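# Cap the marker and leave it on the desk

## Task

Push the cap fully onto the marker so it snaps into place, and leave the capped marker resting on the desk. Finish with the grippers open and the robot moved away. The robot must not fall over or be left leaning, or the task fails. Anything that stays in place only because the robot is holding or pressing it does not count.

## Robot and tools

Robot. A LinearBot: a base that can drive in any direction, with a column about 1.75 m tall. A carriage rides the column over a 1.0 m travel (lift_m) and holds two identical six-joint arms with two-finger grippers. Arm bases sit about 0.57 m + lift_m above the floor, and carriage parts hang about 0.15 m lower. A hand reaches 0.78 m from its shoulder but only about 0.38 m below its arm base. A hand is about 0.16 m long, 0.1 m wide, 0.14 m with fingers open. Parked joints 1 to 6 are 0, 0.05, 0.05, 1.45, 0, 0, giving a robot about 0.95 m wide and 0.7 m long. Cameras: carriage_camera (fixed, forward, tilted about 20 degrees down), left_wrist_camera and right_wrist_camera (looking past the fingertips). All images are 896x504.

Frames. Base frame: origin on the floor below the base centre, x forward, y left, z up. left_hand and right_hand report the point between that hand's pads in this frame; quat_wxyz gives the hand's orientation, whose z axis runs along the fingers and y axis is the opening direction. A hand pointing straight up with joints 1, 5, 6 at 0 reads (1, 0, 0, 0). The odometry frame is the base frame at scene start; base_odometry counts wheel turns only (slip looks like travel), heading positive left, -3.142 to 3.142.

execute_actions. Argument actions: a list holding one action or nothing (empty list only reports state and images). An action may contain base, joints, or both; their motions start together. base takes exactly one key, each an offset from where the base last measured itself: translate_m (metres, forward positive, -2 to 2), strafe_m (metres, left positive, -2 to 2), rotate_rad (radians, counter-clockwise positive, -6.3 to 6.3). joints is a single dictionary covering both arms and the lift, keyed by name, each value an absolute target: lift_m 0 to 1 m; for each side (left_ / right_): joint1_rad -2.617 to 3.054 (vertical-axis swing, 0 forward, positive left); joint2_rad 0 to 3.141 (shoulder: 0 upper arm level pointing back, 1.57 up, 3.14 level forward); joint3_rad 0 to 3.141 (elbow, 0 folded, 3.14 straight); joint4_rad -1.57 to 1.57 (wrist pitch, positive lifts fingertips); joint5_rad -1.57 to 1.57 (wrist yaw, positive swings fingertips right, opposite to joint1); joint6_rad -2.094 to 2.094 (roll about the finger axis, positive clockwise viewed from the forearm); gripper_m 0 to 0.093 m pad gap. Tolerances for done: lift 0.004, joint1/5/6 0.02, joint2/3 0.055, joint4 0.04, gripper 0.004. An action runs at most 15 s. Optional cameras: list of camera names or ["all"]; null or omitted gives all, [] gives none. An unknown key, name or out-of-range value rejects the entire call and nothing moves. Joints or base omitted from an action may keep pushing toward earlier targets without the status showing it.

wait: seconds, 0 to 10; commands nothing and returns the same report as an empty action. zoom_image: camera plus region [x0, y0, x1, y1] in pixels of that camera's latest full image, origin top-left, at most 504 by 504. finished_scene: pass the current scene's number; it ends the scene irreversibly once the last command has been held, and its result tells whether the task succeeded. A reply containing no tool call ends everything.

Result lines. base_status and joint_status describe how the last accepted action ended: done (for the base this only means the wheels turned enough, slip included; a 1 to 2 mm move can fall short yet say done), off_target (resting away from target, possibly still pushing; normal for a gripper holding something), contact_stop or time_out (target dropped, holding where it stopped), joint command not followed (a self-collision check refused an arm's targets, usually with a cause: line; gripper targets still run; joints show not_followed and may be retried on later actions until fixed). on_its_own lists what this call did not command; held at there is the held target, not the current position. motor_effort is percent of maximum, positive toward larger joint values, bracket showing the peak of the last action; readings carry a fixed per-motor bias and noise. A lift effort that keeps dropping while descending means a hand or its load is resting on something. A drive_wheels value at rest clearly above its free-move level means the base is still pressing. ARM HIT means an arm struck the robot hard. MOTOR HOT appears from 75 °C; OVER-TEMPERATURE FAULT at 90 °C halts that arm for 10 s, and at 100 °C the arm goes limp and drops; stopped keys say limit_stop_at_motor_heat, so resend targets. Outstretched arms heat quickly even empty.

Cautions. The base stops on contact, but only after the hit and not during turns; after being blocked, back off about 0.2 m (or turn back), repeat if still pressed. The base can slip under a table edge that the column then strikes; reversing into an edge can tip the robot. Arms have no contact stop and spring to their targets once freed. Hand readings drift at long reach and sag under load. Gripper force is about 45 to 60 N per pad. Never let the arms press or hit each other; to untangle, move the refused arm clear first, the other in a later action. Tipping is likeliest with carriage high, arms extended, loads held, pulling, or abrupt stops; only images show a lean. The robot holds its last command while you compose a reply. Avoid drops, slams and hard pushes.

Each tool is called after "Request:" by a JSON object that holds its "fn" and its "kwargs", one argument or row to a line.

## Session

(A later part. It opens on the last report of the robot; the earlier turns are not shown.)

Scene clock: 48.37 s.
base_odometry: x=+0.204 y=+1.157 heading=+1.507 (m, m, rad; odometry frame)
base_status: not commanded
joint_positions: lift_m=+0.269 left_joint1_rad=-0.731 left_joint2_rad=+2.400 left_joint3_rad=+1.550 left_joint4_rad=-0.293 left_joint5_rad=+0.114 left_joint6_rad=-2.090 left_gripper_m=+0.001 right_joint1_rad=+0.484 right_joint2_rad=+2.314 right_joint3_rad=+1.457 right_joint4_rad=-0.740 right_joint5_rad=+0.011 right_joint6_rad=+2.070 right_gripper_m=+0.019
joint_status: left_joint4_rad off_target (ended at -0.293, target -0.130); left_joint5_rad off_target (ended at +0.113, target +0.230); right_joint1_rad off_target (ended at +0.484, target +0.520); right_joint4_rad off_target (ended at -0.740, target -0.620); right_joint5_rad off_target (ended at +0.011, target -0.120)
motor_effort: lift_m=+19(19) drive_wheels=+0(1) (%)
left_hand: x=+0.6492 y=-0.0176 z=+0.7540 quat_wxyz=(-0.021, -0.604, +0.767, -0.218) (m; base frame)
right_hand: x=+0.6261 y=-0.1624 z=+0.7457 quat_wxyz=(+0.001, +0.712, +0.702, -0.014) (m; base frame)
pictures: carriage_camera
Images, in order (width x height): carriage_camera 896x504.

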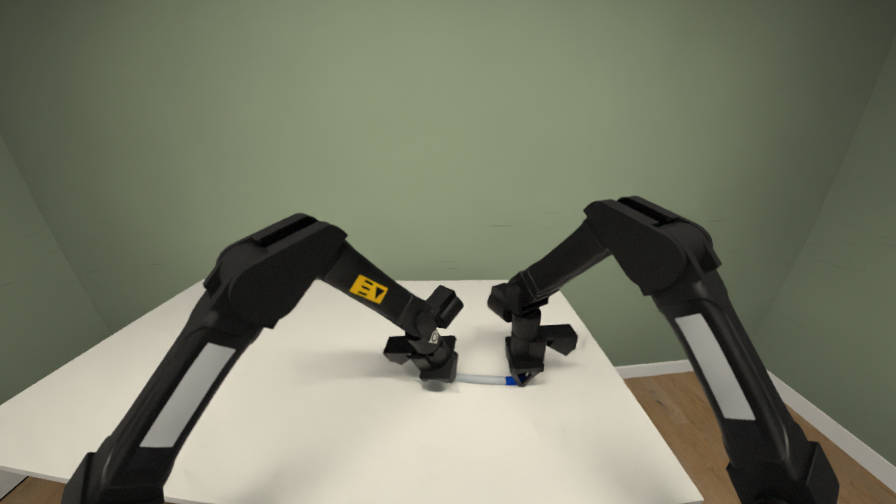

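Request:
{"fn": "execute_actions", "kwargs": {
  "actions": [
    {"joints": {"left_joint1_rad": -0.85, "right_joint1_rad": 0.55}}
  ],
  "cameras": ["carriage_camera"]
}}

Request:
{"fn": "zoom_image", "kwargs": {
  "camera": "carriage_camera",
  "region": [440, 355, 540, 405]
}}

Scene clock: 49.30 s.
base_odometry: x=+0.204 y=+1.157 heading=+1.507 (m, m, rad; odometry frame)
base_status: not commanded
joint_positions: lift_m=+0.269 left_joint1_rad=-0.722 left_joint2_rad=+2.396 left_joint3_rad=+1.550 left_joint4_rad=-0.379 left_joint5_rad=+0.016 left_joint6_rad=-2.088 left_gripper_m=+0.001 right_joint1_rad=+0.528 right_joint2_rad=+2.317 right_joint3_rad=+1.457 right_joint4_rad=-0.706 right_joint5_rad=-0.032 right_joint6_rad=+2.072 right_gripper_m=+0.019
joint_status: left_joint1_rad not_followed (moved +0.010 of -0.119); right_joint1_rad off_target (ended at +0.527, target +0.550)
on_its_own: left_joint4_rad still aims at your old target -0.130; left_joint5_rad still aims at your old target +0.230; right_joint5_rad moved -0.042 toward your old target -0.120
motor_effort: lift_m=+18(18) drive_wheels=-4(11) (%)
left_hand: x=+0.6504 y=+0.0104 z=+0.7476 quat_wxyz=(+0.021, -0.621, +0.765, -0.172) (m; base frame)
right_hand: x=+0.6210 y=-0.1371 z=+0.7446 quat_wxyz=(-0.015, +0.698, +0.716, +0.007) (m; base frame)
pictures: carriage_camera
joint command not followed: on one or more control steps a check withheld the commanded joint targets of the left arm, and it was not sent them on those steps. On the call's last step the targets were still withheld.
cause: the commanded joint targets would bring a part of the robot too close to another arm (this arm's wrist (the part past joint 4) and the other arm's wrist (the part past joint 4)); next, command targets that bring no part of the robot closer to that arm.
Images, in order (width x height): carriage_camera 896x504.

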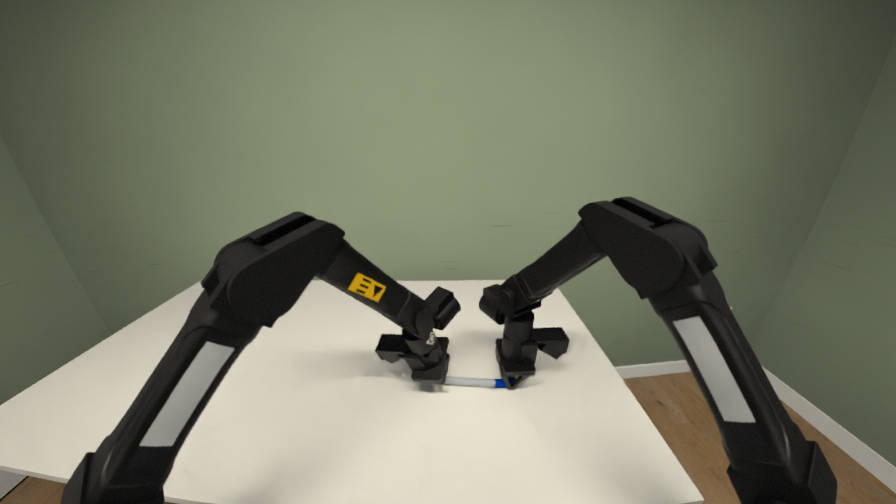

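Region (440, 355, 540, 405) of carriage_camera's 896x504 image, scaled by 5.040, with more detail than that image has.

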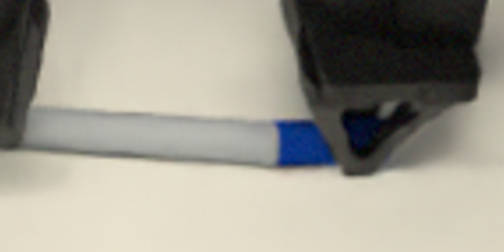

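Request:
{"fn": "execute_actions", "kwargs": {
  "actions": [
    {"joints": {"left_joint1_rad": -0.6, "left_joint2_rad": 2.25, "left_joint3_rad": 1.55, "left_joint4_rad": -0.5, "left_joint5_rad": 0.0, "right_joint1_rad": 0.5, "right_joint4_rad": -0.725, "right_joint5_rad": 0.0}}
  ],
  "cameras": ["carriage_camera"]
}}

Request:
{"fn": "zoom_image", "kwargs": {
  "camera": "carriage_camera",
  "region": [420, 350, 540, 410]
}}

Scene clock: 50.57 s.
base_odometry: x=+0.204 y=+1.157 heading=+1.507 (m, m, rad; odometry frame)
base_status: not commanded
joint_positions: lift_m=+0.269 left_joint1_rad=-0.593 left_joint2_rad=+2.247 left_joint3_rad=+1.547 left_joint4_rad=-0.496 left_joint5_rad=-0.005 left_joint6_rad=-2.089 left_gripper_m=+0.001 right_joint1_rad=+0.493 right_joint2_rad=+2.317 right_joint3_rad=+1.457 right_joint4_rad=-0.740 right_joint5_rad=+0.008 right_joint6_rad=+2.072 right_gripper_m=+0.019
joint_status: all done
motor_effort: lift_m=+18(18) drive_wheels=+0(4) (%)
left_hand: x=+0.6894 y=+0.0667 z=+0.8082 quat_wxyz=(+0.045, -0.669, +0.720, -0.181) (m; base frame)
right_hand: x=+0.6239 y=-0.1591 z=+0.7446 quat_wxyz=(+0.000, +0.710, +0.704, -0.015) (m; base frame)
pictures: carriage_camera
joint command not followed: on one or more control steps a check withheld the commanded joint targets of the left arm, and it was not sent them on those steps.
cause: the commanded joint targets would bring a part of the robot too close to another arm (this arm's wrist (the part past joint 4) and the other arm's wrist (the part past joint 4)); next, command targets that bring no part of the robot closer to that arm.
Images, in order (width x height): carriage_camera 896x504.

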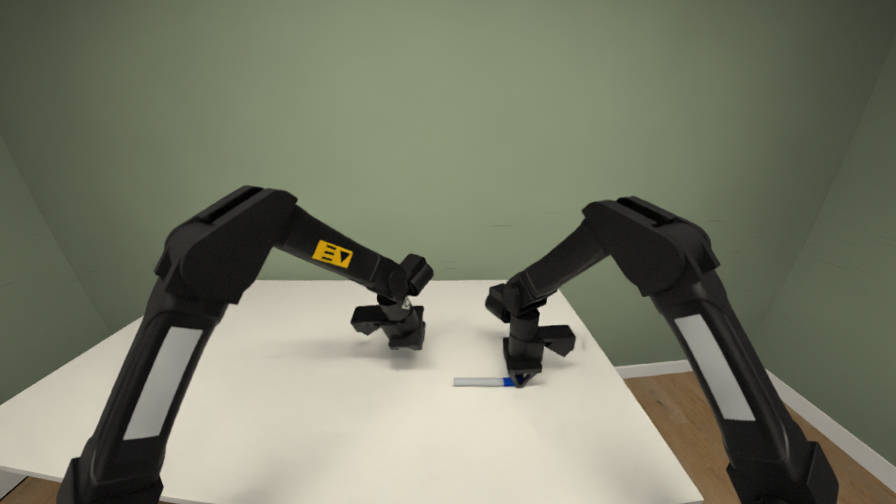

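Region (420, 350, 540, 410) of carriage_camera's 896x504 image, scaled by 4.200, with more detail than that image has.

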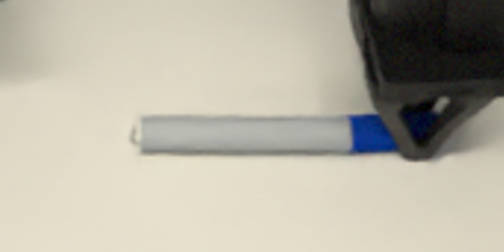

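Request:
{"fn": "execute_actions", "kwargs": {
  "actions": [
    {"joints": {"right_gripper_m": 0.07}}
  ],
  "cameras": []
}}

Request:
{"fn": "execute_actions", "kwargs": {
  "actions": [
    {"joints": {"lift_m": 0.33, "right_joint1_rad": 0.6}}
  ],
  "cameras": ["right_wrist_camera", "carriage_camera"]
}}

Request:
{"fn": "zoom_image", "kwargs": {
  "camera": "right_wrist_camera",
  "region": [370, 120, 550, 340]
}}

Scene clock: 51.37 s.
base_odometry: x=+0.204 y=+1.157 heading=+1.507 (m, m, rad; odometry frame)
base_status: not commanded
joint_positions: lift_m=+0.269 left_joint1_rad=-0.593 left_joint2_rad=+2.247 left_joint3_rad=+1.547 left_joint4_rad=-0.496 left_joint5_rad=-0.005 left_joint6_rad=-2.089 left_gripper_m=+0.001 right_joint1_rad=+0.493 right_joint2_rad=+2.317 right_joint3_rad=+1.457 right_joint4_rad=-0.738 right_joint5_rad=+0.007 right_joint6_rad=+2.072 right_gripper_m=+0.070
joint_status: all done
motor_effort: lift_m=+19(19) drive_wheels=+1(0) (%)
left_hand: x=+0.6894 y=+0.0667 z=+0.8082 quat_wxyz=(+0.045, -0.669, +0.720, -0.181) (m; base frame)
right_hand: x=+0.6241 y=-0.1589 z=+0.7446 quat_wxyz=(+0.000, +0.710, +0.704, -0.014) (m; base frame)
pictures: none
No camera images: the call's "cameras" was empty. Leave "cameras" out to get every camera's image.

Scene clock: 52.17 s.
base_odometry: x=+0.204 y=+1.157 heading=+1.507 (m, m, rad; odometry frame)
base_status: not commanded
joint_positions: lift_m=+0.330 left_joint1_rad=-0.593 left_joint2_rad=+2.254 left_joint3_rad=+1.547 left_joint4_rad=-0.500 left_joint5_rad=-0.003 left_joint6_rad=-2.089 left_gripper_m=+0.001 right_joint1_rad=+0.606 right_joint2_rad=+2.319 right_joint3_rad=+1.457 right_joint4_rad=-0.729 right_joint5_rad=+0.002 right_joint6_rad=+2.072 right_gripper_m=+0.070
joint_status: all done
motor_effort: lift_m=+19(22) drive_wheels=-4(0) (%)
left_hand: x=+0.6877 y=+0.0674 z=+0.8658 quat_wxyz=(+0.043, -0.669, +0.721, -0.176) (m; base frame)
right_hand: x=+0.6019 y=-0.1187 z=+0.8050 quat_wxyz=(-0.002, +0.669, +0.743, -0.010) (m; base frame)
pictures: carriage_camera, right_wrist_camera
Images, in order (width x height): carriage_camera 896x504, right_wrist_camera 896x504.

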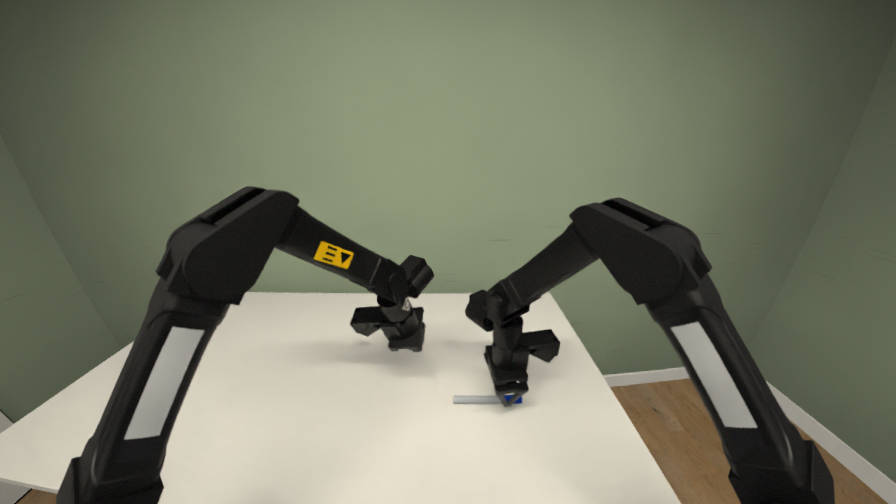

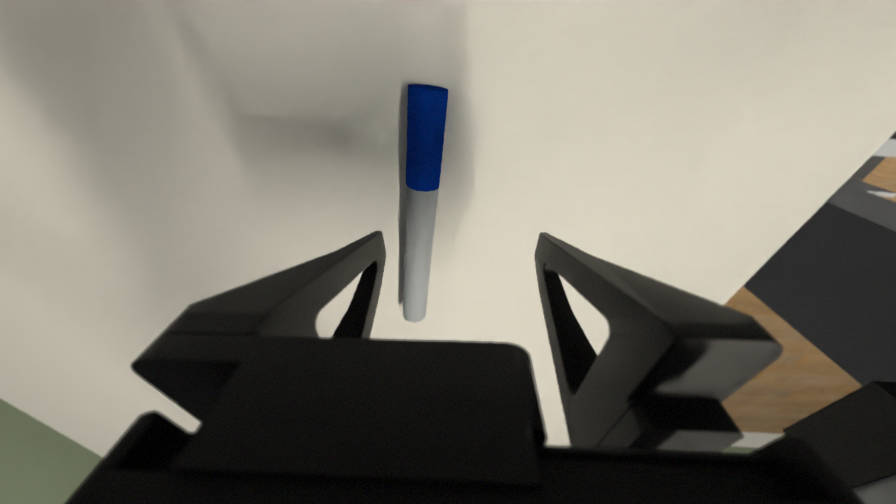

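Region (370, 120, 550, 340) of right_wrist_camera's 896x504 image, scaled by 2.291, with more detail than that image has; it fills the left 412 columns of this view, and the rest is white.

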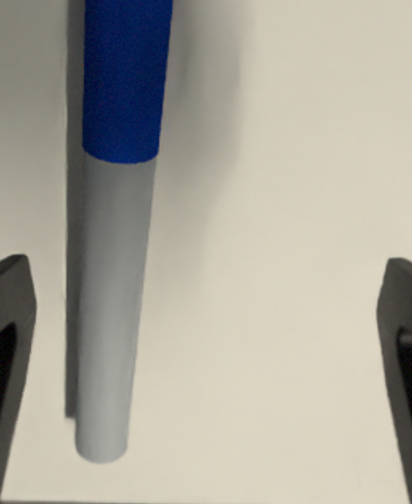

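Request:
{"fn": "execute_actions", "kwargs": {
  "actions": [
    {"base": {"translate_m": -0.25}, "joints": {"left_joint1_rad": 0, "left_joint2_rad": 0.05, "left_joint3_rad": 0.05, "left_joint4_rad": 1.45, "left_joint5_rad": 0, "left_joint6_rad": 0, "left_gripper_m": 0.09, "right_joint1_rad": 0, "right_joint2_rad": 0.05, "right_joint3_rad": 0.05, "right_joint4_rad": 1.45, "right_joint5_rad": 0, "right_joint6_rad": 0, "right_gripper_m": 0.09}}
  ],
  "cameras": ["carriage_camera"]
}}

Request:
{"fn": "finished_scene", "kwargs": {
  "scene": 1
}}

Scene clock: 54.73 s.
base_odometry: x=+0.188 y=+0.908 heading=+1.507 (m, m, rad; odometry frame)
base_status: done
joint_positions: lift_m=+0.330 left_joint1_rad=-0.005 left_joint2_rad=+0.057 left_joint3_rad=+0.063 left_joint4_rad=+1.458 left_joint5_rad=-0.005 left_joint6_rad=-0.005 left_gripper_m=+0.090 right_joint1_rad=+0.002 right_joint2_rad=+0.062 right_joint3_rad=+0.075 right_joint4_rad=+1.460 right_joint5_rad=+0.003 right_joint6_rad=+0.007 right_gripper_m=+0.090
joint_status: all done
motor_effort: lift_m=+18(18) drive_wheels=-4(11) (%)
left_hand: x=+0.3002 y=+0.3469 z=+1.3252 quat_wxyz=(+0.999, -0.003, +0.053, -0.005) (m; base frame)
right_hand: x=+0.2980 y=-0.3465 z=+1.3283 quat_wxyz=(+0.999, +0.002, +0.049, +0.005) (m; base frame)
pictures: carriage_camera
Images, in order (width x height): carriage_camera 896x504.

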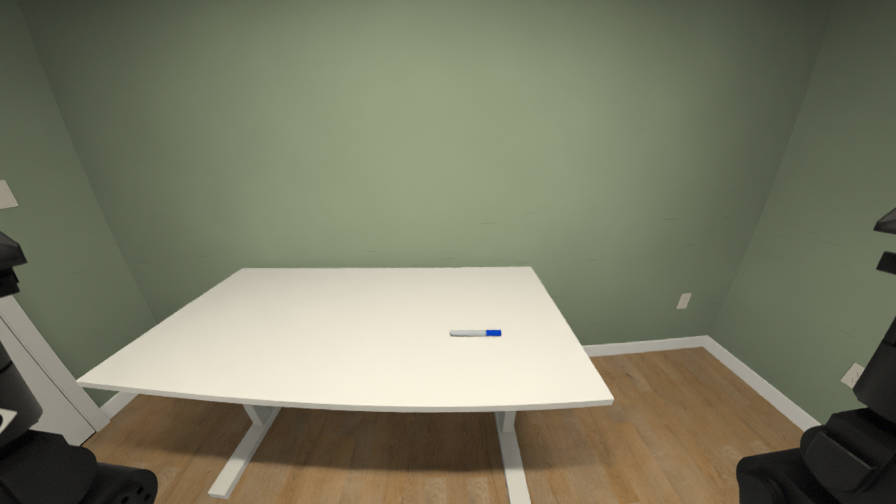

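The scene is finished: the task was done.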